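## Task

A test sieve set made of a pan, a sieve and a cover is sitting in the tote already. Finish with all three pieces completely within the tote, and move the tote onto the steel shelf at the end wall so it rests on the shelf with nothing hanging past its edge. Neither a sieve nor a cover may have any bit of its skirt (the lower rim) lowered inside another piece. Any number of the robots may be used. At the end, open the grippers and back the robots away; a robot that falls or stays tilted means failure, and anything that stays in place only because a robot holds it is not counted.

## Robot and tools

Robots: two identical Hello Robot Stretch 3 units, r1 and r2. Each has a two-wheel differential base (0.33 m long, 0.34 m wide, passive omni wheel at the rear), a mast carrying a lift, and a telescoping arm that reaches out to the robot's RIGHT side. The base cannot strafe; to move the gripper forward you drive the base. Turning in place pivots about the point between the drive wheels, 0.05 m behind the front edge. With the arm pulled in and the wrist folded, a spin sweeps a 0.28 m radius; an unfolded level gripper reaches past that.

Frames: base frame has its origin on the floor between the drive wheels, x forward, y left, z up. hand_pose is reported in it, located where the closed fingertips meet; with wrist joints at zero its x points up, y back along the arm toward the mast, z toward the rear. The odometry frame is the base frame at scene start. Each robot reports only in its own frames, so relative positions between robots come only from images, lidar_m, wrist_depth_mm and head_depth_mm.

execute_actions: argument actions is a list holding one action or none (empty list just returns state and pictures). The action is an object keyed by robot name, r1 and/or r2; each robot gets its own entry. Under a robot: base holds exactly one of translate_m (metres, -1 to 1, relative drive from the base position in the latest state report, positive forward) or rotate_rad (radians, -3.2 to 3.2, relative turn in place, positive = counter-clockwise seen from above). joints holds absolute targets by name: lift_m 0 to 1.1 (arm height); arm_m 0 to 0.52 (extension); wrist_yaw_rad -1.345 to 4.42 (0 along the arm, positive toward the front, 3.0 folded over the base); wrist_pitch_rad -1.57 to 0.451 (0 level, negative tips fingers down); wrist_roll_rad -2.911 to 2.911 (0 fingers side by side); gripper_m -0.089 to 0.179 (larger is wider; actual fingertip gap is 0.007 less when nearly shut, 0.025 less when fully open, zero below 0.007); head_pan_rad -3.953 to 1.73 (0 ahead, positive left, -1.57 looks along the arm); head_tilt_rad -1.53 to 0.419 (negative down). contact_limits takes arm_m, a motor effort percentage 1 to 100 at which the arm motion halts (contact_stop); lower is softer, too low halts immediately; it also caps holding force until the next action. All motions in one action begin together. Anything omitted may still be driving toward an earlier target. Unknown keys or out-of-range numbers reject the whole call. No action runs past 15 s. cameras: list from r1_head_camera, r1_nav_camera, r1_wrist_camera, r2_head_camera, r2_nav_camera, r2_wrist_camera, all; omitted/null/all gives every camera, [] none. The pictures line lists image order. If a result reports a stop, later motion calls in that same reply are skipped.

wait: seconds 0 to 10; commands nothing, returns state and images. zoom_image: camera name plus region [x0, y0, x1, y1] in pixels from the top-left, at most 504 by 504, on that camera's most recent full image. finished_scene: scene integer 1 or 2; irreversible, reports success and gives the next task. Replying with no tool call ends everything.

Result lines: base_status and joint_status tell how each commanded motion ended: done (for the base, wheels turned the full amount even if slipping), off_target (stopped short and may still push), contact_stop, time_out, torque_fault (old target dropped; holds where it stopped unless slack or switched off). Arm and lift stop and go slack on firm contact; a slack lift can sag under load or keep pressing, and closing fingers on a surface lifts it. Base, wrist and head have no contact stop. A wrist servo pushed hard for seconds shuts off for 10 s (limp). on_its_own describes uncommanded joints; held at means target, not position; effort outside rest range suggests pushing or carrying. motor_effort is percent of maximum, positive toward higher joint values, with bracketed peak; readings have fixed per-motor bias and noise. Positive wheel effort pushes forward. base_odometry counts wheel turns only; heading -3.142 to 3.142, positive left; turned_by_wheels and turned_by_imu give turning since last result. base_tilt in degrees, positive when leaning forward/right, with a steady bias up to about 4. lidar_m: 12 ranges in metres, 30 degree sectors, first straight ahead then counter-clockwise (4th left, 7th behind, 10th right), plane 0.17 m above floor, range 0.15 to 12, dash means nothing; misses clear objects and thin legs, sees the other robot, parts of sectors 5, 6, 9, 10 can be self-hidden. wrist_depth_mm (45 to 1000) and head_depth_mm (280 to 4000, sideways image) are 7x7 grids of median depth, row by row from top left.

Speed: stowed (lift below 0.30, arm below 0.03, yaw above 2.54) the base reaches 0.30 m/s and 1.9 rad/s; otherwise 0.10 m/s and 0.63 rad/s.

Gripping: command gripper_m below the object width (lower squeezes harder; stall guard may weaken grip); release by going at least 0.02 above the touch value. Readings do not confirm a hold.

Avoid: folding or unfolding the wrist unless lift is 0.32 to 0.95, pitch -0.4 and roll near 0 (after folding, lift may go to 0.25); yaw below -0.4 needs pitch -0.5 or lower. Arm pushes against rigid things with the gripper above about 0.45 m can tip the robot, more so with higher limits or repeated pushes. Do not drive while gripping something fixed. If snagged or tilted, reverse in small steps, free the gripper, lower lift to about 0.2. Robots must never press against each other: any base contact plus a few more millimetres is a hard press, and travel differs between robots by up to 2.5 cm per metre, which matters when sharing a load. Avoid drops, slips, slams and hard hits; loose objects may get brief pushes. While you think, robots keep their last command.

Each tool is called as name([rows], argument=value, ...), one row to a line, values as JSON.

## Session

I'll start by looking at the current state of the scene.

execute_actions(actions=[])

Scene clock: 0.00 s.
r1.base_odometry: x=+0.000 y=+0.000 heading=+0.000 (m, m, rad; r1's odometry frame)
r1.turned_by_wheels: +0.000 (rad since the last result)
r1.turned_by_imu: +0.000 (rad since the last result)
r1.base_tilt: forward=+2.2 right=-2.5 (deg)
r1.lidar_m: 3.51 4.01 3.52 0.81 1.72 1.74 2.29 1.39 1.23 1.23 1.45 2.62
r1.head_depth_mm: 1720 2539 3424 3395 3346 3321 2281 / 1709 2508 3498 3473 3491 3415 2300 / 1697 2496 3649 3599 3547 3495 2343 / 1682 2438 3683 3718 3678 3610 2351 / 1684 2432 3834 3846 3844 3770 2344 / 1667 2408 3946 3940 3946 3756 2383 / 1653 2407 - - - 3836 2390
r1.base_status: not commanded
r1.joint_positions: lift_m=+0.598 arm_m=+0.003 wrist_yaw_rad=+2.914 wrist_pitch_rad=-0.509 wrist_roll_rad=+0.006 gripper_m=+0.037 head_pan_rad=-0.001 head_tilt_rad=-0.002
r1.joint_status: not commanded
r1.motor_effort: left_wheel=+0 right_wheel=-1 lift_m=+35 arm_m=+0 wrist_yaw_rad=+0 wrist_pitch_rad=+4 wrist_roll_rad=+0 gripper_m=+1 head_pan_rad=+0 head_tilt_rad=+1 (%)
r1.hand_pose: x=+0.0266 y=+0.0587 z=+0.5908 quat_wxyz=(+0.255, +0.702, +0.099, +0.658) (m; r1's base frame)
r1.wrist_depth_mm: - - - - - - - / - - - - - - - / - - - - - - - / - - - - - - - / 890 933 - 921 927 939 922 / 812 804 - 796 760 802 799 / 702 699 679 691 691 696 714
r2.base_odometry: x=+0.000 y=+0.000 heading=+0.000 (m, m, rad; r2's odometry frame)
r2.turned_by_wheels: +0.000 (rad since the last result)
r2.turned_by_imu: +0.000 (rad since the last result)
r2.base_tilt: forward=+0.8 right=-0.6 (deg)
r2.lidar_m: 0.88 0.89 1.07 2.04 3.04 3.68 3.83 1.29 1.40 5.63 1.58 0.99
r2.head_depth_mm: 901 901 904 903 904 907 909 / 882 883 885 888 886 887 890 / 863 864 870 869 871 869 872 / 845 849 849 854 851 854 856 / 832 833 834 835 835 837 838 / 817 816 819 820 821 823 825 / 803 803 801 805 806 807 807
r2.base_status: not commanded
r2.joint_positions: lift_m=+0.483 arm_m=-0.001 wrist_yaw_rad=+2.951 wrist_pitch_rad=-0.550 wrist_roll_rad=-0.001 gripper_m=+0.037 head_pan_rad=+0.014 head_tilt_rad=+0.010
r2.joint_status: not commanded
r2.motor_effort: left_wheel=+0 right_wheel=+0 lift_m=+30 arm_m=-1 wrist_yaw_rad=+1 wrist_pitch_rad=+4 wrist_roll_rad=+0 gripper_m=+0 head_pan_rad=+0 head_tilt_rad=+1 (%)
r2.hand_pose: x=+0.0179 y=+0.0584 z=+0.4672 quat_wxyz=(+0.256, +0.695, +0.127, +0.660) (m; r2's base frame)
r2.wrist_depth_mm: - - - - - - 815 / - - - - - - 856 / - - - - - - 870 / 975 963 979 991 971 975 890 / 836 832 830 804 843 820 816 / 712 717 - 709 - 698 688 / 627 622 - 625 612 614 624
pictures: r1_head_camera (sideways: a quarter turn clockwise sets it upright), r1_nav_camera (sideways: a quarter turn counterclockwise sets it upright), r1_wrist_camera, r2_head_camera (sideways: a quarter turn clockwise sets it upright), r2_nav_camera (sideways: a quarter turn counterclockwise sets it upright), r2_wrist_camera
Images, in order (width x height): r1_head_camera 896x504, r1_nav_camera 672x504, r1_wrist_camera 644x364, r2_head_camera 896x504, r2_nav_camera 672x504, r2_wrist_camera 644x364.

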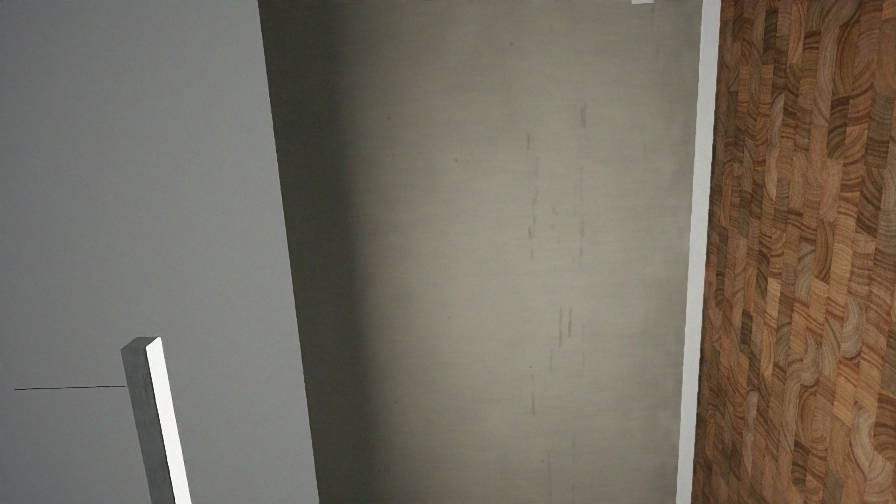

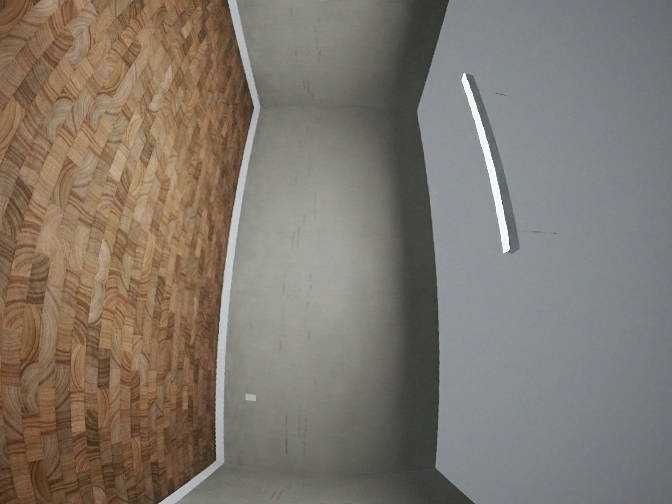

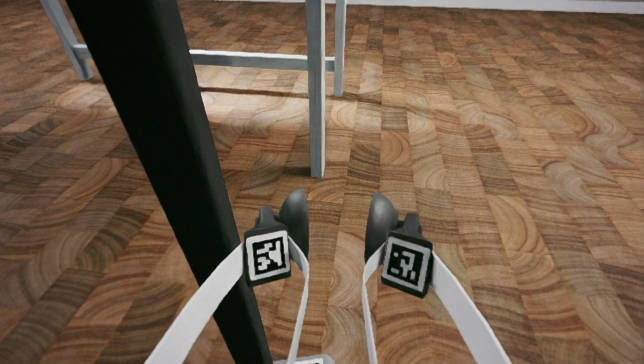

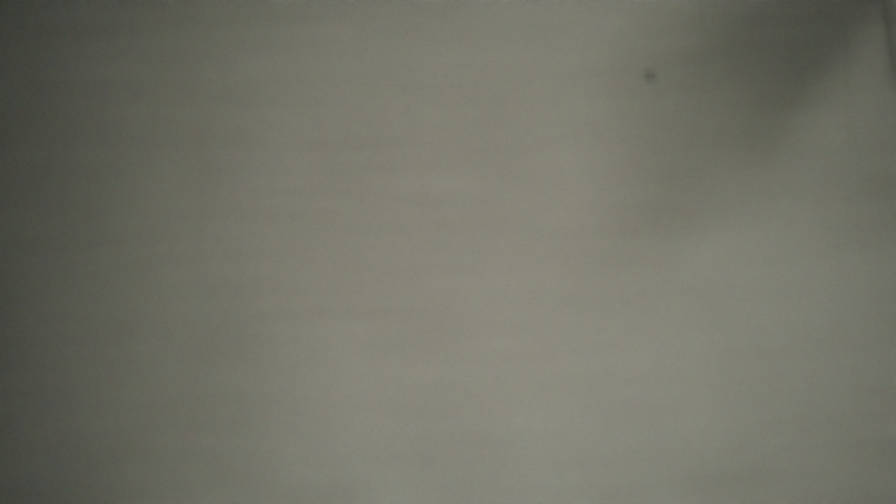

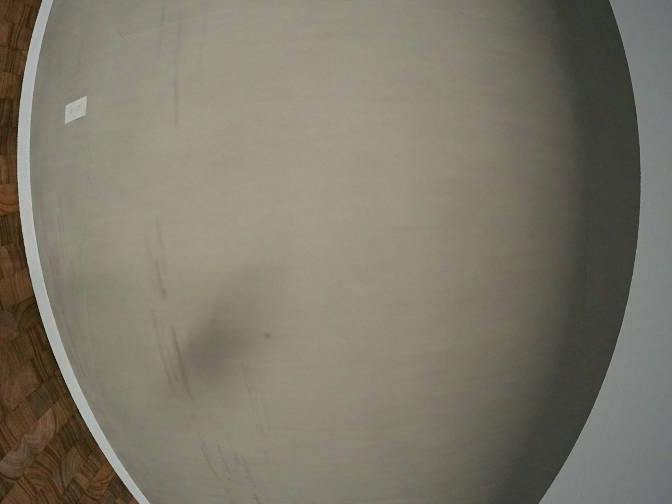

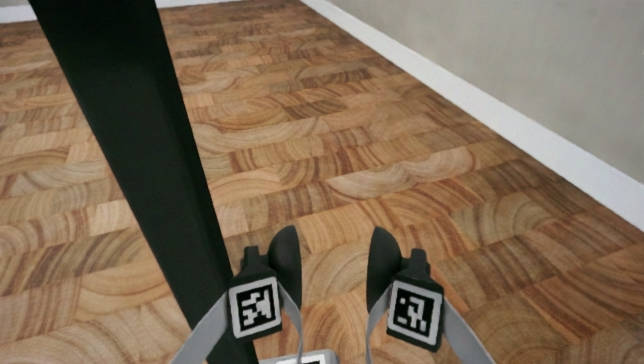

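execute_actions([
  {"r1": {"joints": {"head_pan_rad": 1.7, "head_tilt_rad": -0.45}}, "r2": {"joints": {"head_pan_rad": -2.3, "head_tilt_rad": -0.35}}},
], cameras=["r1_head_camera", "r1_nav_camera", "r2_head_camera", "r2_nav_camera"])

Scene clock: 4.50 s.
r1.base_odometry: x=+0.000 y=+0.000 heading=+0.000 (m, m, rad; r1's odometry frame)
r1.turned_by_wheels: +0.000 (rad since the last result)
r1.turned_by_imu: +0.001 (rad since the last result)
r1.base_tilt: forward=+2.1 right=-2.4 (deg)
r1.lidar_m: 3.52 3.99 3.52 0.81 1.72 1.74 2.29 1.39 1.22 1.23 1.45 2.62
r1.head_depth_mm: 2917 3130 3366 3358 2275 1689 1353 / 3070 3286 3557 1403 1030 1642 1321 / 3152 3381 3695 1406 983 1645 1324 / 3312 3581 3851 1413 1036 1708 1371 / 3415 3759 - 1419 1104 1716 1367 / 3597 3898 - 1328 2007 1732 1399 / 3751 3961 - 1365 2013 - -
r1.base_status: not commanded
r1.joint_positions: lift_m=+0.598 arm_m=+0.003 wrist_yaw_rad=+2.914 wrist_pitch_rad=-0.509 wrist_roll_rad=+0.006 gripper_m=+0.037 head_pan_rad=+1.693 head_tilt_rad=-0.444
r1.joint_status: all done
r1.motor_effort: left_wheel=+1(0) right_wheel=+0(0) lift_m=+35(35) arm_m=-1(1) wrist_yaw_rad=+0(0) wrist_pitch_rad=+5(5) wrist_roll_rad=+0(0) gripper_m=+0(0) head_pan_rad=+4(40) head_tilt_rad=-3(34) (%)
r1.hand_pose: x=+0.0266 y=+0.0587 z=+0.5908 quat_wxyz=(+0.255, +0.702, +0.099, +0.658) (m; r1's base frame)
r1.wrist_depth_mm: - - - - - - - / - - - - - - - / - - - - - - - / - - - - - - - / 933 916 - 924 921 935 911 / 776 799 - 781 766 766 800 / 697 709 686 683 697 706 703
r2.base_odometry: x=+0.000 y=+0.000 heading=+0.000 (m, m, rad; r2's odometry frame)
r2.turned_by_wheels: +0.000 (rad since the last result)
r2.turned_by_imu: -0.001 (rad since the last result)
r2.base_tilt: forward=+0.7 right=-0.6 (deg)
r2.lidar_m: 0.88 0.89 1.07 2.03 3.06 3.71 3.82 1.29 1.39 5.64 1.58 0.98
r2.head_depth_mm: 3498 3681 3831 1906 2289 1825 1474 / 3707 3905 - 1569 2203 1778 1484 / 3939 - - 1577 2340 1673 1488 / - - 3176 1711 2425 1781 1494 / - - - 1817 2455 1859 1496 / - - - 2782 2468 1866 1504 / - - - 3223 2363 1882 1509
r2.base_status: not commanded
r2.joint_positions: lift_m=+0.483 arm_m=-0.001 wrist_yaw_rad=+2.951 wrist_pitch_rad=-0.550 wrist_roll_rad=-0.001 gripper_m=+0.037 head_pan_rad=-2.293 head_tilt_rad=-0.345
r2.joint_status: all done
r2.motor_effort: left_wheel=+0(0) right_wheel=+0(1) lift_m=+30(30) arm_m=-1(1) wrist_yaw_rad=+0(1) wrist_pitch_rad=+4(4) wrist_roll_rad=+0(0) gripper_m=+0(0) head_pan_rad=-3(29) head_tilt_rad=-2(18) (%)
r2.hand_pose: x=+0.0179 y=+0.0584 z=+0.4672 quat_wxyz=(+0.256, +0.695, +0.127, +0.660) (m; r2's base frame)
r2.wrist_depth_mm: - - - - - - 823 / - - - - - - 830 / - - - - - - 873 / 983 954 999 972 963 956 890 / 831 824 825 815 859 825 820 / 713 716 - 708 - 704 705 / 628 626 - 631 599 626 617
pictures: r1_head_camera (sideways: a quarter turn clockwise sets it upright), r1_nav_camera (sideways: a quarter turn counterclockwise sets it upright), r2_head_camera (sideways: a quarter turn clockwise sets it upright), r2_nav_camera (sideways: a quarter turn counterclockwise sets it upright)
Images, in order (width x height): r1_head_camera 896x504, r1_nav_camera 672x504, r2_head_camera 896x504, r2_nav_camera 672x504.

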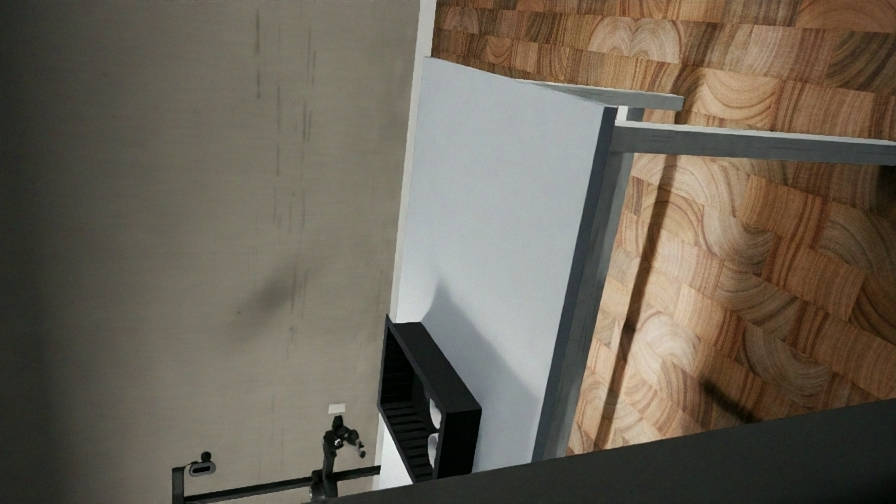

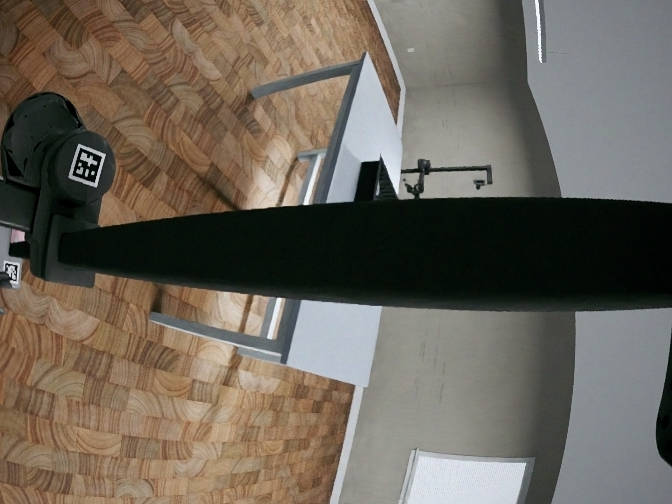

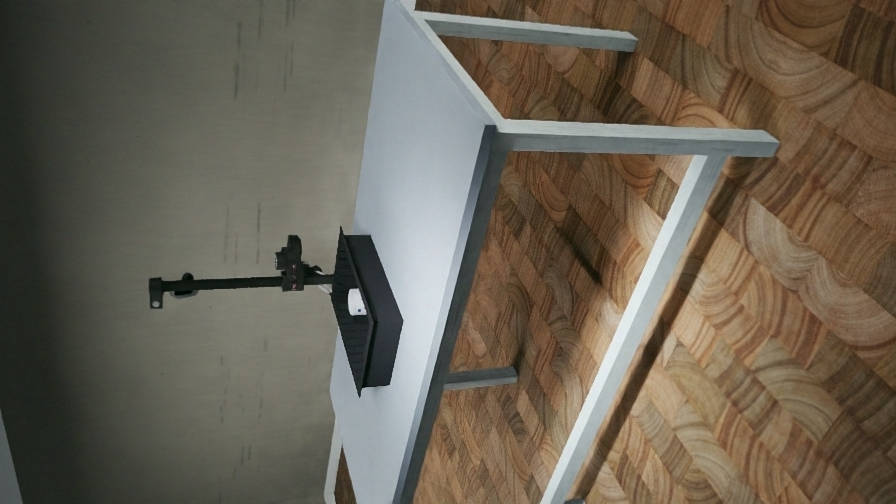

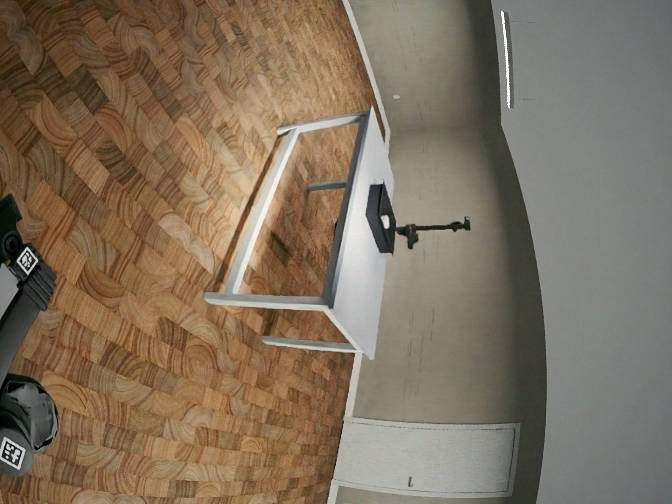

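zoom_image(camera="r2_head_camera", region=[300, 200, 500, 420])

zoom_image(camera="r1_head_camera", region=[340, 290, 540, 504])

execute_actions([
  {"r1": {"joints": {"head_pan_rad": -3.6, "head_tilt_rad": -0.25}}, "r2": {"joints": {"head_pan_rad": -3.9, "head_tilt_rad": -0.25}}},
], cameras=["r1_head_camera", "r1_nav_camera", "r2_head_camera", "r2_nav_camera"])

Region (300, 200, 500, 420) of r2_head_camera's 896x504 image, scaled by 2.291, with more detail than that image has; it fills the left 458 columns of this view, and the rest is white.

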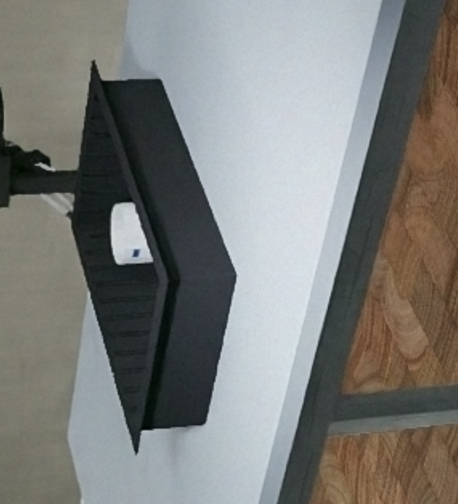

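Region (340, 290, 540, 504) of r1_head_camera's 896x504 image, scaled by 2.355, with more detail than that image has; it fills the left 471 columns of this view, and the rest is white.

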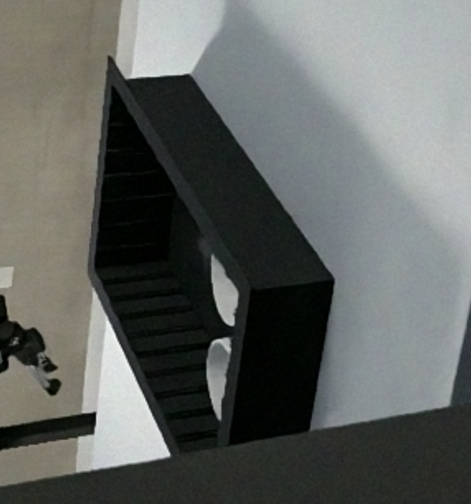

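Scene clock: 11.40 s.
r1.base_odometry: x=+0.000 y=+0.000 heading=+0.000 (m, m, rad; r1's odometry frame)
r1.turned_by_wheels: +0.000 (rad since the last result)
r1.turned_by_imu: +0.001 (rad since the last result)
r1.base_tilt: forward=+2.1 right=-2.4 (deg)
r1.lidar_m: 3.50 3.99 3.51 0.81 1.72 1.74 2.29 1.39 1.22 1.23 1.45 2.62
r1.head_depth_mm: 3029 - - - 1814 2005 1593 / 2933 - - - 3202 2059 1605 / 2924 - - - 3215 2143 1613 / 2901 - - - 3280 2166 1615 / 2896 - - - 3246 2182 1618 / 2848 - - - 3274 2177 1632 / 2820 - - - 3311 2199 1647
r1.base_status: not commanded
r1.joint_positions: lift_m=+0.598 arm_m=+0.003 wrist_yaw_rad=+2.914 wrist_pitch_rad=-0.509 wrist_roll_rad=+0.006 gripper_m=+0.037 head_pan_rad=-3.593 head_tilt_rad=-0.260
r1.joint_status: all done
r1.motor_effort: left_wheel=+1(0) right_wheel=+0(0) lift_m=+35(35) arm_m=+0(0) wrist_yaw_rad=+0(0) wrist_pitch_rad=+5(4) wrist_roll_rad=+0(0) gripper_m=+0(0) head_pan_rad=-4(40) head_tilt_rad=+5(24) (%)
r1.hand_pose: x=+0.0266 y=+0.0587 z=+0.5908 quat_wxyz=(+0.255, +0.702, +0.099, +0.658) (m; r1's base frame)
r1.wrist_depth_mm: - - - - - - - / - - - - - - - / - - - - - - - / - - - - - - - / 918 937 - 924 944 946 914 / 807 823 - 801 768 797 787 / 695 704 683 696 683 694 712
r2.base_odometry: x=+0.000 y=+0.000 heading=+0.000 (m, m, rad; r2's odometry frame)
r2.turned_by_wheels: +0.000 (rad since the last result)
r2.turned_by_imu: -0.001 (rad since the last result)
r2.base_tilt: forward=+0.7 right=-0.6 (deg)
r2.lidar_m: 0.88 0.89 1.07 2.03 3.05 3.69 3.82 1.29 1.40 5.63 1.58 0.98
r2.head_depth_mm: - - - - - - - / 2949 3132 3220 3390 2833 2039 1606 / 3069 3225 3357 3617 2843 2047 1613 / 3265 3434 3657 3733 2835 2060 1627 / 3485 3710 3895 - 2880 2073 1631 / 3733 - - - 2882 2078 1631 / - - - - 2907 2075 1630
r2.base_status: not commanded
r2.joint_positions: lift_m=+0.483 arm_m=-0.001 wrist_yaw_rad=+2.951 wrist_pitch_rad=-0.550 wrist_roll_rad=-0.001 gripper_m=+0.037 head_pan_rad=-3.893 head_tilt_rad=-0.260
r2.joint_status: all done
r2.motor_effort: left_wheel=+0(1) right_wheel=-1(1) lift_m=+30(30) arm_m=-1(1) wrist_yaw_rad=+1(0) wrist_pitch_rad=+3(4) wrist_roll_rad=+0(0) gripper_m=+1(1) head_pan_rad=-2(31) head_tilt_rad=+3(11) (%)
r2.hand_pose: x=+0.0179 y=+0.0584 z=+0.4672 quat_wxyz=(+0.256, +0.695, +0.127, +0.660) (m; r2's base frame)
r2.wrist_depth_mm: - - - - - - 818 / - - - - - - 856 / - - - - - - 875 / 977 960 982 966 978 976 899 / 834 840 831 818 830 813 822 / 715 712 - 720 - 705 708 / 623 628 - 625 601 614 606
pictures: r1_head_camera (sideways: a quarter turn clockwise sets it upright), r1_nav_camera (sideways: a quarter turn counterclockwise sets it upright), r2_head_camera (sideways: a quarter turn clockwise sets it upright), r2_nav_camera (sideways: a quarter turn counterclockwise sets it upright)
Images, in order (width x height): r1_head_camera 896x504, r1_nav_camera 672x504, r2_head_camera 896x504, r2_nav_camera 672x504.

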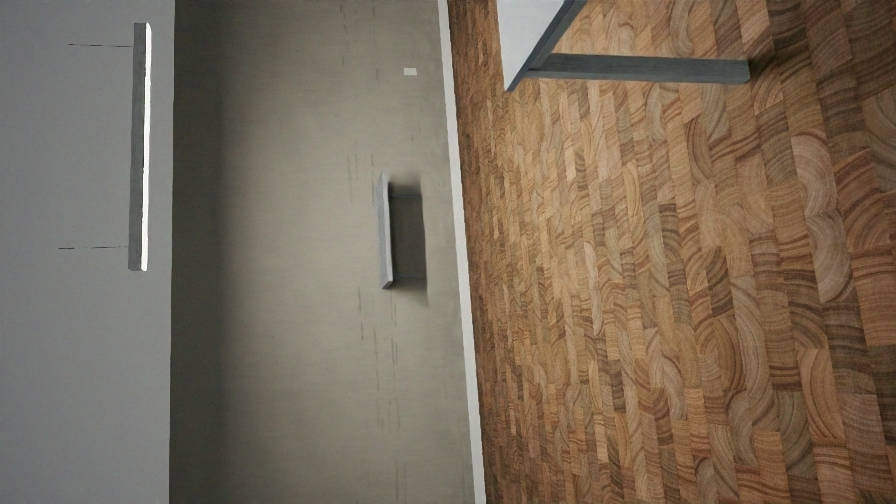

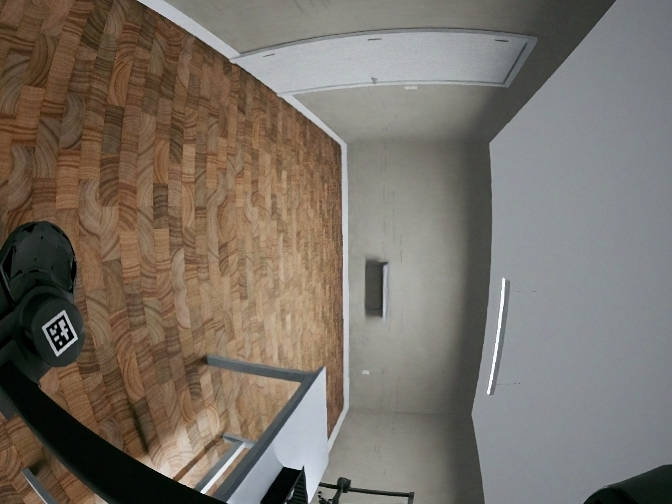

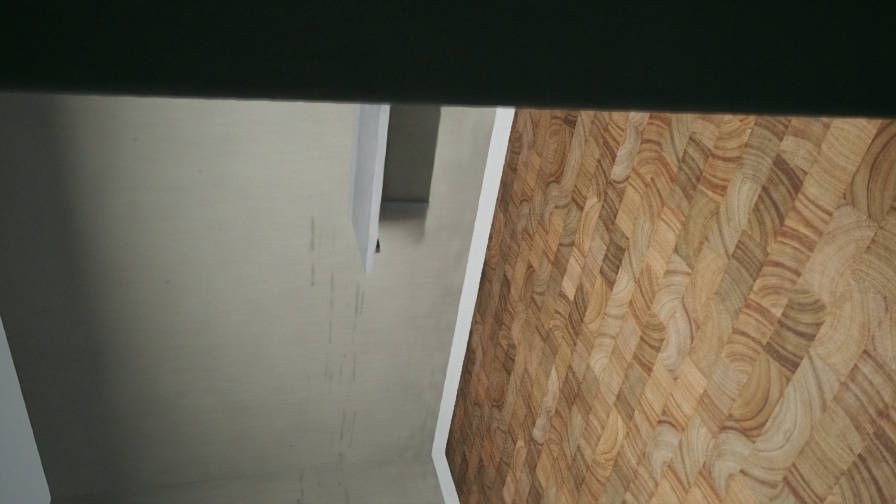

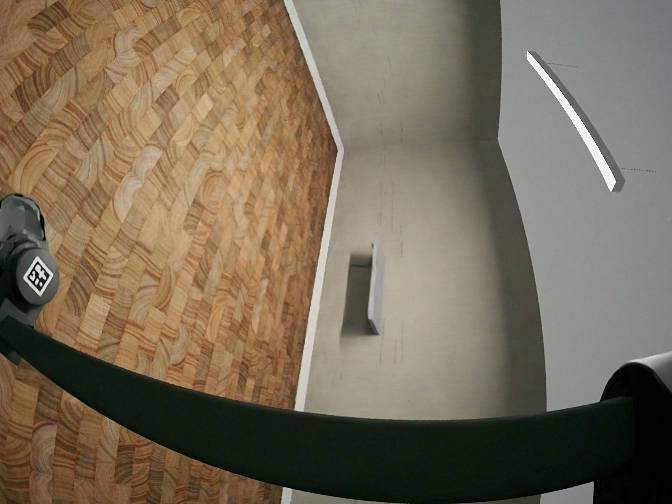

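execute_actions([
  {"r1": {"base": {"rotate_rad": 2.416}, "joints": {"lift_m": 0.28, "wrist_pitch_rad": -0.4, "wrist_yaw_rad": 3.0, "head_pan_rad": -0.5, "head_tilt_rad": -0.5}}, "r2": {"base": {"rotate_rad": -1.906}, "joints": {"lift_m": 0.28, "wrist_pitch_rad": -0.4, "wrist_yaw_rad": 3.0, "head_pan_rad": -0.4, "head_tilt_rad": -0.4}}},
], cameras=["r1_head_camera", "r2_head_camera"])

Scene clock: 81.97 s.
r1.base_odometry: x=+0.000 y=+0.000 heading=+2.416 (m, m, rad; r1's odometry frame)
r1.turned_by_wheels: +2.416 (rad since the last result)
r1.turned_by_imu: +2.382 (rad since the last result)
r1.base_tilt: forward=+2.2 right=-2.4 (deg)
r1.lidar_m: 1.74 4.11 1.68 1.26 1.24 1.28 1.82 3.51 3.68 3.61 0.81 1.53
r1.head_depth_mm: 3010 3221 3545 1236 932 1470 1279 / 3221 3414 3731 1243 994 1635 1281 / 3289 3635 3916 1258 1883 1628 1322 / 3501 3895 - 1261 1969 1637 1316 / 3798 - 3579 1264 2129 1627 1325 / - - - 1354 2164 1649 1327 / - - - 1462 2182 1638 1333
r1.base_status: done
r1.joint_positions: lift_m=+0.281 arm_m=+0.003 wrist_yaw_rad=+2.999 wrist_pitch_rad=-0.420 wrist_roll_rad=+0.006 gripper_m=+0.037 head_pan_rad=-0.507 head_tilt_rad=-0.495
r1.joint_status: all done
r1.motor_effort: left_wheel=-1(5) right_wheel=+2(10) lift_m=+14(33) arm_m=-1(1) wrist_yaw_rad=+1(4) wrist_pitch_rad=+7(7) wrist_roll_rad=+0(0) gripper_m=+0(1) head_pan_rad=+3(41) head_tilt_rad=-3(27) (%)
r1.hand_pose: x=+0.0106 y=+0.0741 z=+0.2930 quat_wxyz=(+0.197, +0.702, +0.097, +0.677) (m; r1's base frame)
r1.wrist_depth_mm: 913 974 - - - - - / 954 - - - - - - / 927 894 939 929 910 925 921 / 720 695 701 714 700 707 704 / 577 573 - 586 594 578 577 / 479 494 - - 473 483 476 / - - - - 419 419 426
r2.base_odometry: x=+0.000 y=+0.000 heading=-1.906 (m, m, rad; r2's odometry frame)
r2.turned_by_wheels: -1.906 (rad since the last result)
r2.turned_by_imu: -1.857 (rad since the last result)
r2.base_tilt: forward=+0.7 right=-0.6 (deg)
r2.lidar_m: 1.71 2.97 1.21 0.91 0.89 0.93 1.31 3.04 3.20 3.95 3.83 1.29
r2.head_depth_mm: 3500 3734 3842 1974 2116 1725 1417 / 3693 3947 - 1426 2062 1629 1417 / - - - 1585 2247 1689 1432 / - - 2012 2693 2262 1755 1435 / - - 2028 2887 2245 1753 1433 / - - 2281 2894 2161 1762 1443 / - - 2298 3210 2263 1772 1449
r2.base_status: done
r2.joint_positions: lift_m=+0.280 arm_m=-0.001 wrist_yaw_rad=+2.999 wrist_pitch_rad=-0.421 wrist_roll_rad=-0.001 gripper_m=+0.037 head_pan_rad=-0.407 head_tilt_rad=-0.396
r2.joint_status: all done
r2.motor_effort: left_wheel=+2(13) right_wheel=-1(6) lift_m=+26(29) arm_m=-1(0) wrist_yaw_rad=+1(1) wrist_pitch_rad=+6(6) wrist_roll_rad=+0(0) gripper_m=+1(1) head_pan_rad=+2(32) head_tilt_rad=-2(11) (%)
r2.hand_pose: x=+0.0107 y=+0.0780 z=+0.2922 quat_wxyz=(+0.197, +0.700, +0.098, +0.680) (m; r2's base frame)
r2.wrist_depth_mm: 692 - 893 - - - - / 728 - 964 - - - - / 766 - 994 - - - - / 772 807 807 819 810 818 785 / 644 650 667 640 666 635 643 / 542 535 - 538 - 529 527 / 460 - - - 444 453 458
pictures: r1_head_camera (sideways: a quarter turn clockwise sets it upright), r2_head_camera (sideways: a quarter turn clockwise sets it upright)
Images, in order (width x height): r1_head_camera 896x504, r2_head_camera 896x504.

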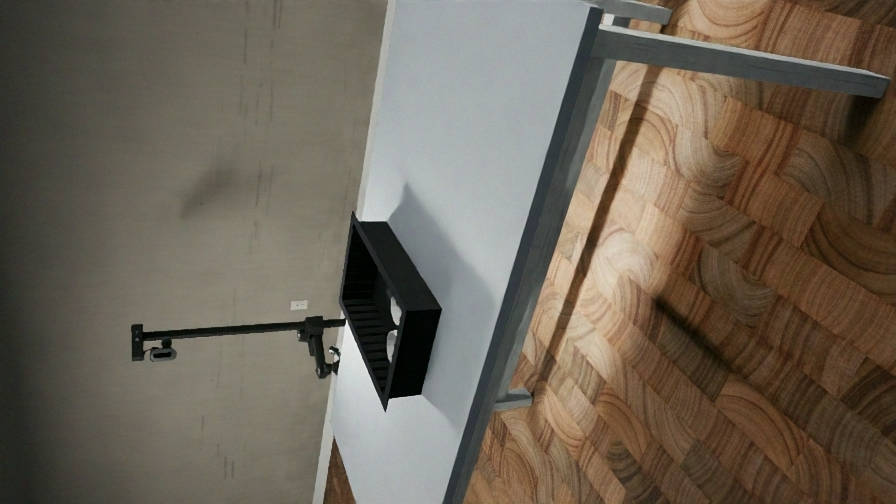

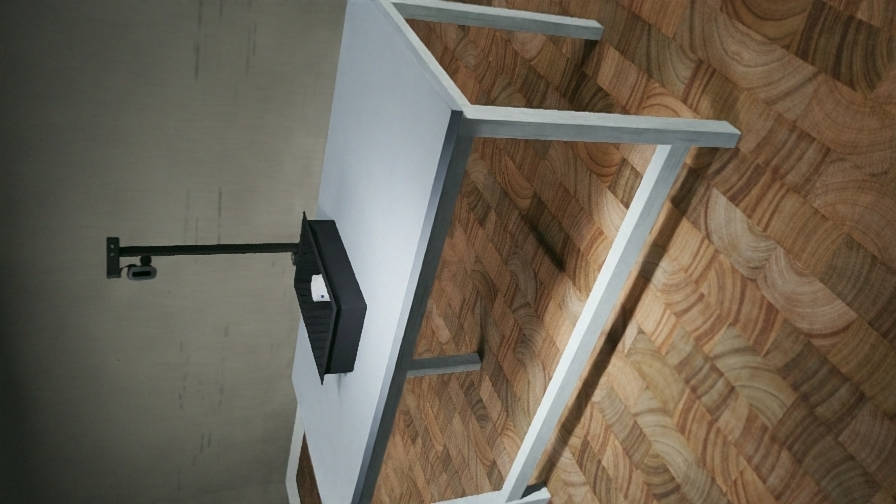

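execute_actions([
  {"r1": {"base": {"translate_m": 0.9}, "joints": {"head_pan_rad": -1.2, "head_tilt_rad": -0.7}}, "r2": {"base": {"translate_m": 1.0}, "joints": {"head_pan_rad": -0.8, "head_tilt_rad": -0.6}}},
], cameras=["r1_head_camera", "r2_head_camera"])

Scene clock: 94.83 s.
r1.base_odometry: x=-0.673 y=+0.597 heading=+2.416 (m, m, rad; r1's odometry frame)
r1.turned_by_wheels: +0.000 (rad since the last result)
r1.turned_by_imu: +0.005 (rad since the last result)
r1.base_tilt: forward=+2.2 right=-2.5 (deg)
r1.lidar_m: 0.84 4.39 2.21 1.69 1.66 1.73 2.44 4.30 0.75 1.06 1.04 1.09
r1.head_depth_mm: 2855 3223 1225 882 691 1320 1182 / 2799 3158 1225 886 690 1294 1183 / 2764 3076 3059 885 691 1295 1186 / 2712 3056 3062 835 694 616 1187 / 2674 2956 3070 851 693 600 1187 / 2621 2938 3065 888 679 602 1191 / 2575 2893 2888 808 677 586 1189
r1.base_status: done
r1.joint_positions: lift_m=+0.281 arm_m=+0.003 wrist_yaw_rad=+2.999 wrist_pitch_rad=-0.419 wrist_roll_rad=+0.006 gripper_m=+0.037 head_pan_rad=-1.193 head_tilt_rad=-0.691
r1.joint_status: all done
r1.motor_effort: left_wheel=-1(4) right_wheel=+2(9) lift_m=+14(15) arm_m=-1(1) wrist_yaw_rad=+1(2) wrist_pitch_rad=+7(7) wrist_roll_rad=+0(0) gripper_m=+0(0) head_pan_rad=-3(39) head_tilt_rad=-5(23) (%)
r1.hand_pose: x=+0.0106 y=+0.0742 z=+0.2931 quat_wxyz=(+0.197, +0.702, +0.097, +0.677) (m; r1's base frame)
r1.wrist_depth_mm: - - - - - - - / - - - - - - - / 913 893 943 942 920 895 902 / 712 718 675 680 709 713 721 / 581 574 - 577 602 586 573 / 485 502 - - 466 483 483 / - - - - 418 418 422
r2.base_odometry: x=-0.329 y=-0.944 heading=-1.906 (m, m, rad; r2's odometry frame)
r2.turned_by_wheels: +0.000 (rad since the last result)
r2.turned_by_imu: +0.002 (rad since the last result)
r2.base_tilt: forward=+0.7 right=-0.6 (deg)
r2.lidar_m: 1.02 4.47 1.82 1.38 1.36 1.41 2.01 3.93 4.12 0.71 0.69 0.73
r2.head_depth_mm: 2871 3138 1205 899 1620 1454 1198 / 2928 3204 1210 906 1658 1462 1203 / 2991 3303 1221 907 1671 1463 1234 / 3071 3349 1165 911 1714 1466 1262 / 3154 3426 1201 916 1783 1478 1256 / 3233 3592 1158 949 1780 1407 1269 / 3341 3649 1249 963 1787 1414 1270
r2.base_status: done
r2.joint_positions: lift_m=+0.280 arm_m=-0.001 wrist_yaw_rad=+2.999 wrist_pitch_rad=-0.420 wrist_roll_rad=-0.001 gripper_m=+0.037 head_pan_rad=-0.793 head_tilt_rad=-0.593
r2.joint_status: all done
r2.motor_effort: left_wheel=+2(14) right_wheel=-1(4) lift_m=+26(26) arm_m=-1(1) wrist_yaw_rad=+2(2) wrist_pitch_rad=+6(6) wrist_roll_rad=+0(0) gripper_m=+2(0) head_pan_rad=-3(22) head_tilt_rad=-3(13) (%)
r2.hand_pose: x=+0.0106 y=+0.0781 z=+0.2923 quat_wxyz=(+0.197, +0.700, +0.098, +0.680) (m; r2's base frame)
r2.wrist_depth_mm: - - - - - - - / - - - - - - - / - - - - - - - / 818 820 811 814 805 794 796 / 652 647 661 646 673 632 628 / 540 537 - 534 - 527 533 / 459 - - - 445 456 453
pictures: r1_head_camera (sideways: a quarter turn clockwise sets it upright), r2_head_camera (sideways: a quarter turn clockwise sets it upright)
Images, in order (width x height): r1_head_camera 896x504, r2_head_camera 896x504.

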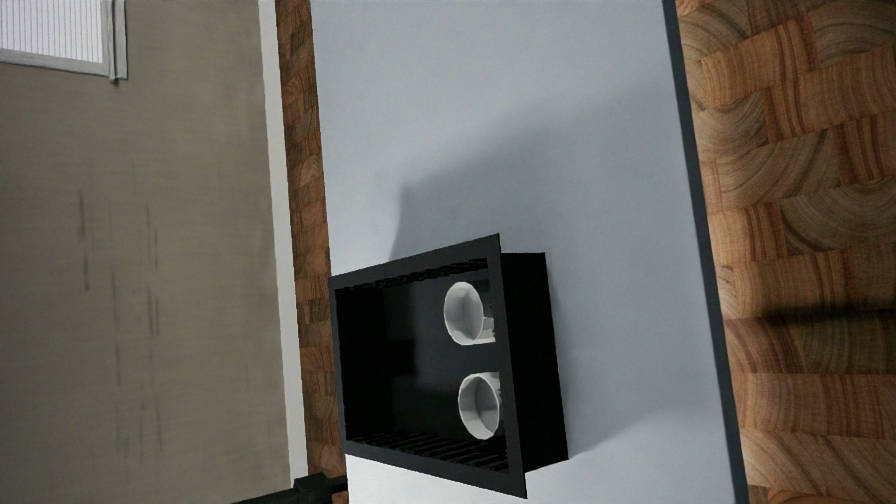

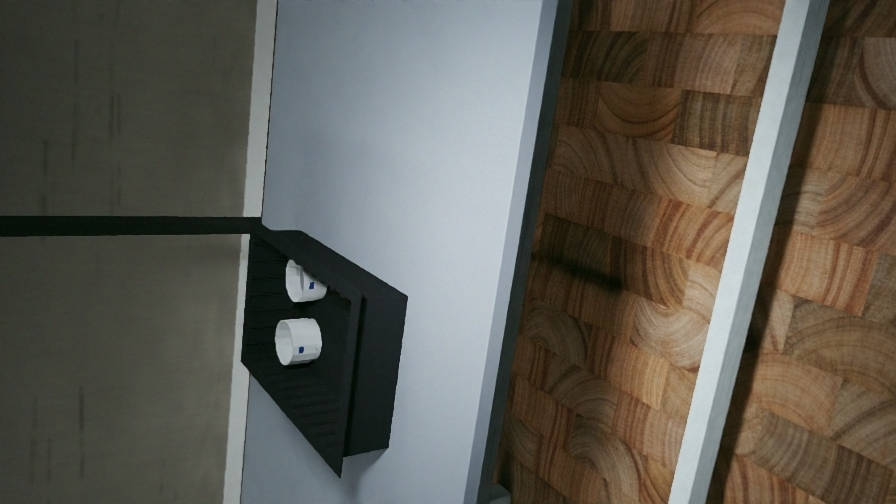

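zoom_image(camera="r1_head_camera", region=[320, 224, 600, 504])

zoom_image(camera="r2_head_camera", region=[230, 220, 420, 410])

Region (320, 224, 600, 504) of r1_head_camera's 896x504 image, scaled by 1.800, with more detail than that image has.

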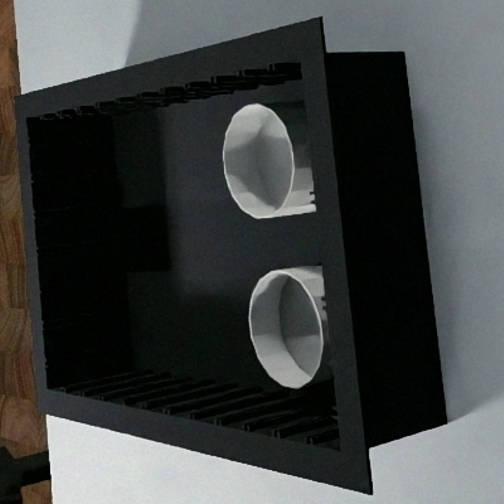

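Region (230, 220, 420, 410) of r2_head_camera's 896x504 image, scaled by 2.653, with more detail than that image has.

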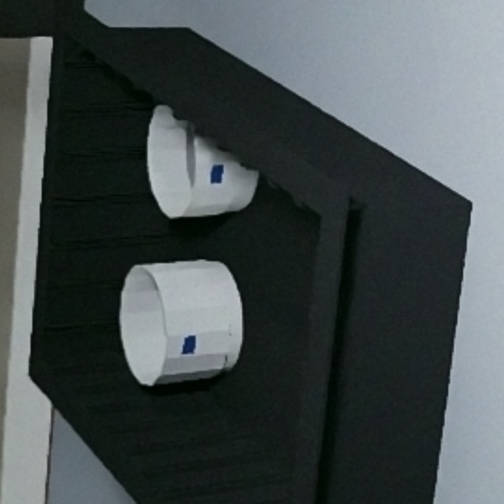

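execute_actions([
  {"r1": {"base": {"rotate_rad": 0.488}, "joints": {"lift_m": 0.9, "head_pan_rad": -1.57, "head_tilt_rad": -0.75}}, "r2": {"base": {"translate_m": 0.46}, "joints": {"head_pan_rad": -1.1, "head_tilt_rad": -0.65}}},
], cameras=["r1_head_camera", "r2_head_camera"])

Scene clock: 109.50 s.
r1.base_odometry: x=-0.673 y=+0.597 heading=+2.904 (m, m, rad; r1's odometry frame)
r1.turned_by_wheels: +0.488 (rad since the last result)
r1.turned_by_imu: +0.483 (rad since the last result)
r1.base_tilt: forward=+2.1 right=-2.5 (deg)
r1.lidar_m: 4.41 2.30 1.70 1.63 1.70 2.33 4.31 0.75 1.08 1.04 1.08 0.84
r1.head_depth_mm: 2751 3095 1103 823 699 - 1135 / 2730 3103 1102 826 700 - 1134 / 2684 3109 1105 772 661 - - / 2691 3058 1009 756 662 - 1139 / 2643 2969 1010 800 673 - 1125 / 2655 3008 1067 751 665 1298 1141 / 2671 2987 1114 836 665 1302 1171
r1.base_status: done
r1.joint_positions: lift_m=+0.899 arm_m=+0.003 wrist_yaw_rad=+2.999 wrist_pitch_rad=-0.419 wrist_roll_rad=+0.006 gripper_m=+0.037 head_pan_rad=-1.563 head_tilt_rad=-0.741
r1.joint_status: all done
r1.motor_effort: left_wheel=-1(5) right_wheel=+2(8) lift_m=+50(55) arm_m=-1(1) wrist_yaw_rad=+1(1) wrist_pitch_rad=+7(7) wrist_roll_rad=+0(0) gripper_m=+1(0) head_pan_rad=-4(28) head_tilt_rad=-5(13) (%)
r1.hand_pose: x=+0.0106 y=+0.0742 z=+0.9117 quat_wxyz=(+0.197, +0.702, +0.097, +0.677) (m; r1's base frame)
r1.wrist_depth_mm: - - - - - - - / - - - - - - - / - - - - - - - / - - - - - - - / - - - - - - - / - - - - - - - / - - - - - - -
r2.base_odometry: x=-0.480 y=-1.379 heading=-1.906 (m, m, rad; r2's odometry frame)
r2.turned_by_wheels: +0.000 (rad since the last result)
r2.turned_by_imu: +0.000 (rad since the last result)
r2.base_tilt: forward=+0.8 right=-0.6 (deg)
r2.lidar_m: 0.72 4.36 2.11 1.59 1.57 1.64 2.32 4.32 0.65 0.49 0.48 0.50
r2.head_depth_mm: 2808 3124 1089 841 684 1408 1178 / 2814 3148 1094 843 685 1409 1157 / 2800 3146 1013 769 688 1386 1158 / 2818 3112 1032 772 690 1391 1228 / 1378 3046 1025 775 692 1391 1231 / 2797 3079 1071 790 695 1393 1233 / 2774 3107 1123 862 698 1407 1240
r2.base_status: done
r2.joint_positions: lift_m=+0.280 arm_m=-0.001 wrist_yaw_rad=+2.999 wrist_pitch_rad=-0.420 wrist_roll_rad=-0.001 gripper_m=+0.037 head_pan_rad=-1.093 head_tilt_rad=-0.642
r2.joint_status: all done
r2.motor_effort: left_wheel=+1(14) right_wheel=-1(4) lift_m=+26(27) arm_m=-1(1) wrist_yaw_rad=+1(2) wrist_pitch_rad=+5(6) wrist_roll_rad=+0(0) gripper_m=+1(1) head_pan_rad=-3(20) head_tilt_rad=-3(8) (%)
r2.hand_pose: x=+0.0106 y=+0.0781 z=+0.2924 quat_wxyz=(+0.197, +0.700, +0.098, +0.680) (m; r2's base frame)
r2.wrist_depth_mm: - - - - - - - / - - - - - - - / - - - - - - - / 823 820 799 804 804 793 807 / 646 653 658 642 666 639 637 / 538 536 - 538 - 533 533 / 458 - - - 446 457 456
pictures: r1_head_camera (sideways: a quarter turn clockwise sets it upright), r2_head_camera (sideways: a quarter turn clockwise sets it upright)
Images, in order (width x height): r1_head_camera 896x504, r2_head_camera 896x504.

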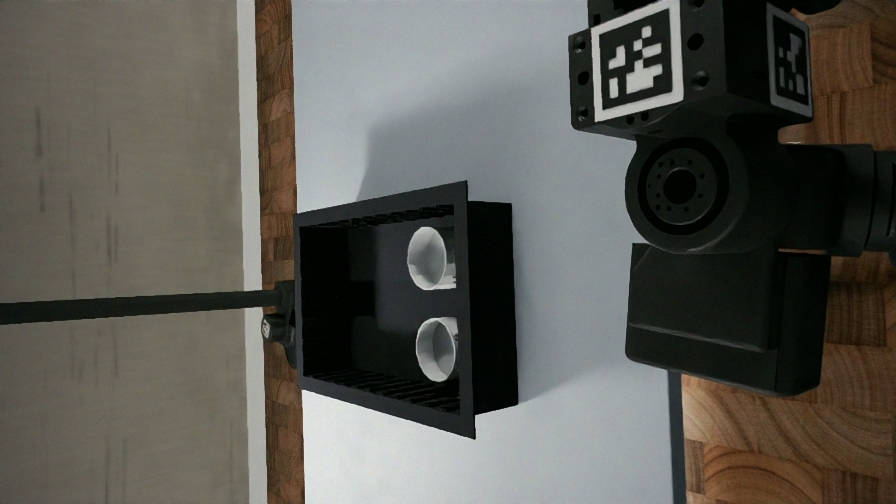

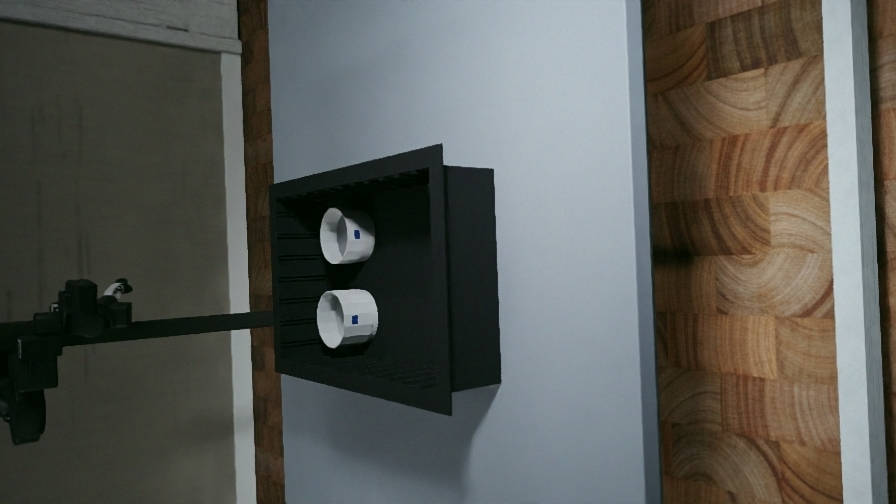

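zoom_image(camera="r2_head_camera", region=[290, 190, 410, 370])

Region (290, 190, 410, 370) of r2_head_camera's 896x504 image, scaled by 2.800, with more detail than that image has.

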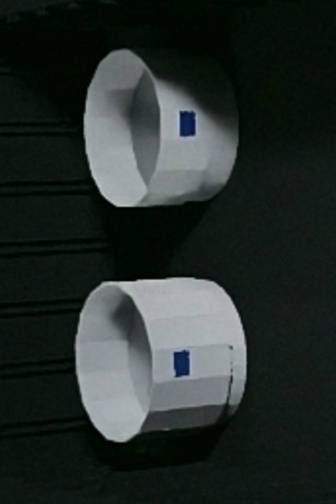

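execute_actions([
  {"r1": {"joints": {"lift_m": 0.94, "wrist_yaw_rad": 0.0, "wrist_pitch_rad": -0.4, "gripper_m": 0.1}}, "r2": {"base": {"rotate_rad": 0.492}, "joints": {"lift_m": 0.94, "head_pan_rad": -1.57, "head_tilt_rad": -0.65}}},
], cameras=["r1_head_camera", "r1_wrist_camera", "r2_head_camera"])

Scene clock: 138.53 s.
r1.base_odometry: x=-0.673 y=+0.597 heading=+2.904 (m, m, rad; r1's odometry frame)
r1.turned_by_wheels: +0.000 (rad since the last result)
r1.turned_by_imu: +0.001 (rad since the last result)
r1.base_tilt: forward=+2.1 right=-2.5 (deg)
r1.lidar_m: 4.41 2.30 1.70 1.64 1.70 2.33 4.30 0.75 1.08 1.04 1.07 0.84
r1.head_depth_mm: 2723 3077 1103 856 - - - / 2732 3086 1108 858 - - - / 2707 3060 1111 829 - - - / 2709 3060 1002 810 - 1304 1132 / 1327 2953 1006 802 663 1298 1161 / 2669 3014 1062 751 666 1292 1167 / 2685 2997 1114 832 664 1302 1167
r1.base_status: not commanded
r1.joint_positions: lift_m=+0.939 arm_m=+0.003 wrist_yaw_rad=+0.002 wrist_pitch_rad=-0.419 wrist_roll_rad=+0.006 gripper_m=+0.100 head_pan_rad=-1.563 head_tilt_rad=-0.741
r1.joint_status: all done
r1.motor_effort: left_wheel=-1(0) right_wheel=+2(2) lift_m=+50(49) arm_m=-1(1) wrist_yaw_rad=-3(2) wrist_pitch_rad=+7(7) wrist_roll_rad=+0(0) gripper_m=+0(92) head_pan_rad=-3(4) head_tilt_rad=-5(6) (%)
r1.hand_pose: x=-0.0211 y=-0.3721 z=+0.9517 quat_wxyz=(+0.690, +0.147, -0.693, -0.147) (m; r1's base frame)
r1.wrist_depth_mm: - - - - - - - / - - - 732 - - - / 700 684 640 675 662 691 688 / 533 537 410 405 500 545 532 / 437 432 421 412 434 432 435 / 363 366 355 363 366 367 364 / 315 313 318 317 317 317 317
r2.base_odometry: x=-0.480 y=-1.379 heading=-1.414 (m, m, rad; r2's odometry frame)
r2.turned_by_wheels: +0.492 (rad since the last result)
r2.turned_by_imu: +0.477 (rad since the last result)
r2.base_tilt: forward=+0.7 right=-0.6 (deg)
r2.lidar_m: 4.36 2.19 1.61 1.55 1.61 2.21 4.33 0.68 0.50 0.48 0.50 0.69
r2.head_depth_mm: 2817 3113 1084 838 - - 1151 / 2795 3130 1093 843 704 - - / 2806 3110 1031 770 707 - - / 2812 3131 1033 773 707 - - / 1186 3006 1009 775 711 - 1107 / 2796 3085 1117 803 695 1394 1167 / 2812 3099 1121 861 695 1407 1237
r2.base_status: done
r2.joint_positions: lift_m=+0.940 arm_m=-0.001 wrist_yaw_rad=+2.999 wrist_pitch_rad=-0.420 wrist_roll_rad=-0.001 gripper_m=+0.037 head_pan_rad=-1.563 head_tilt_rad=-0.643
r2.joint_status: all done
r2.motor_effort: left_wheel=-3(12) right_wheel=+2(7) lift_m=+34(33) arm_m=-1(1) wrist_yaw_rad=+2(1) wrist_pitch_rad=+5(6) wrist_roll_rad=+0(0) gripper_m=+1(1) head_pan_rad=-1(25) head_tilt_rad=-3(3) (%)
r2.hand_pose: x=+0.0106 y=+0.0782 z=+0.9522 quat_wxyz=(+0.196, +0.700, +0.098, +0.680) (m; r2's base frame)
r2.wrist_depth_mm: - - - - - - - / - - - - - - - / - - - - - - - / - - - - - - - / - - - - - - - / - - - - - - - / - - - - - - -
pictures: r1_head_camera (sideways: a quarter turn clockwise sets it upright), r1_wrist_camera, r2_head_camera (sideways: a quarter turn clockwise sets it upright)
Images, in order (width x height): r1_head_camera 896x504, r1_wrist_camera 644x364, r2_head_camera 896x504.

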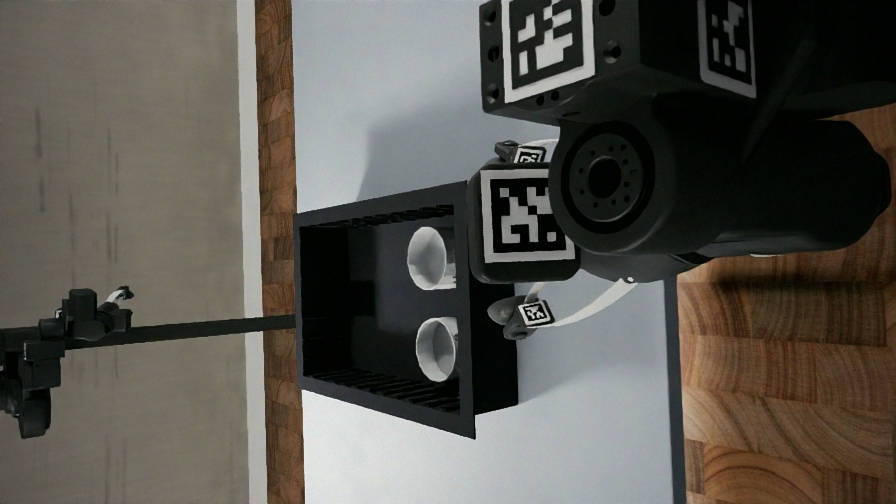

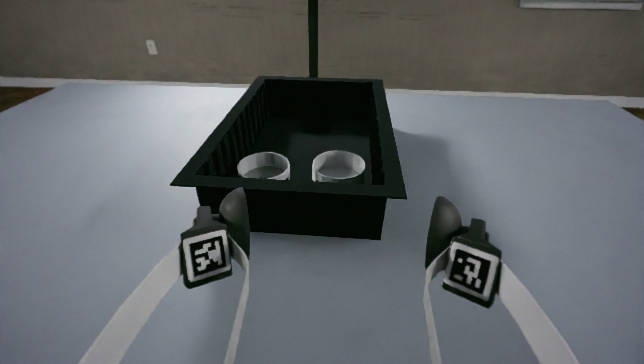

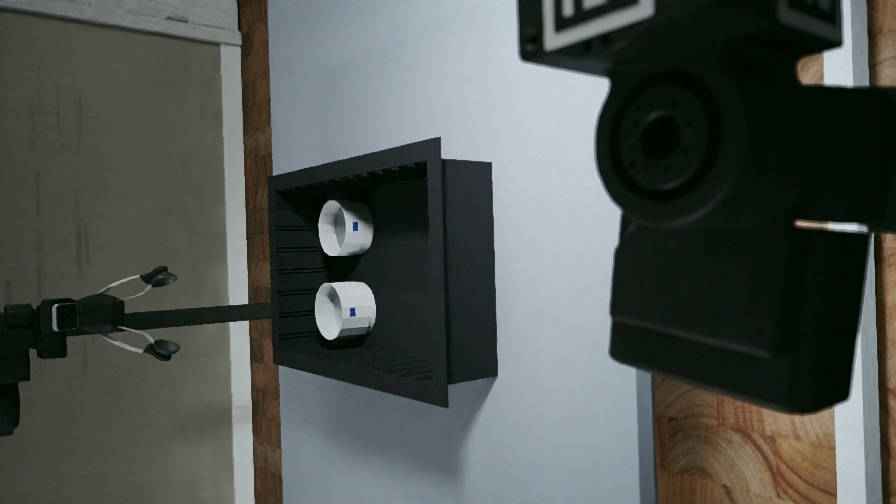

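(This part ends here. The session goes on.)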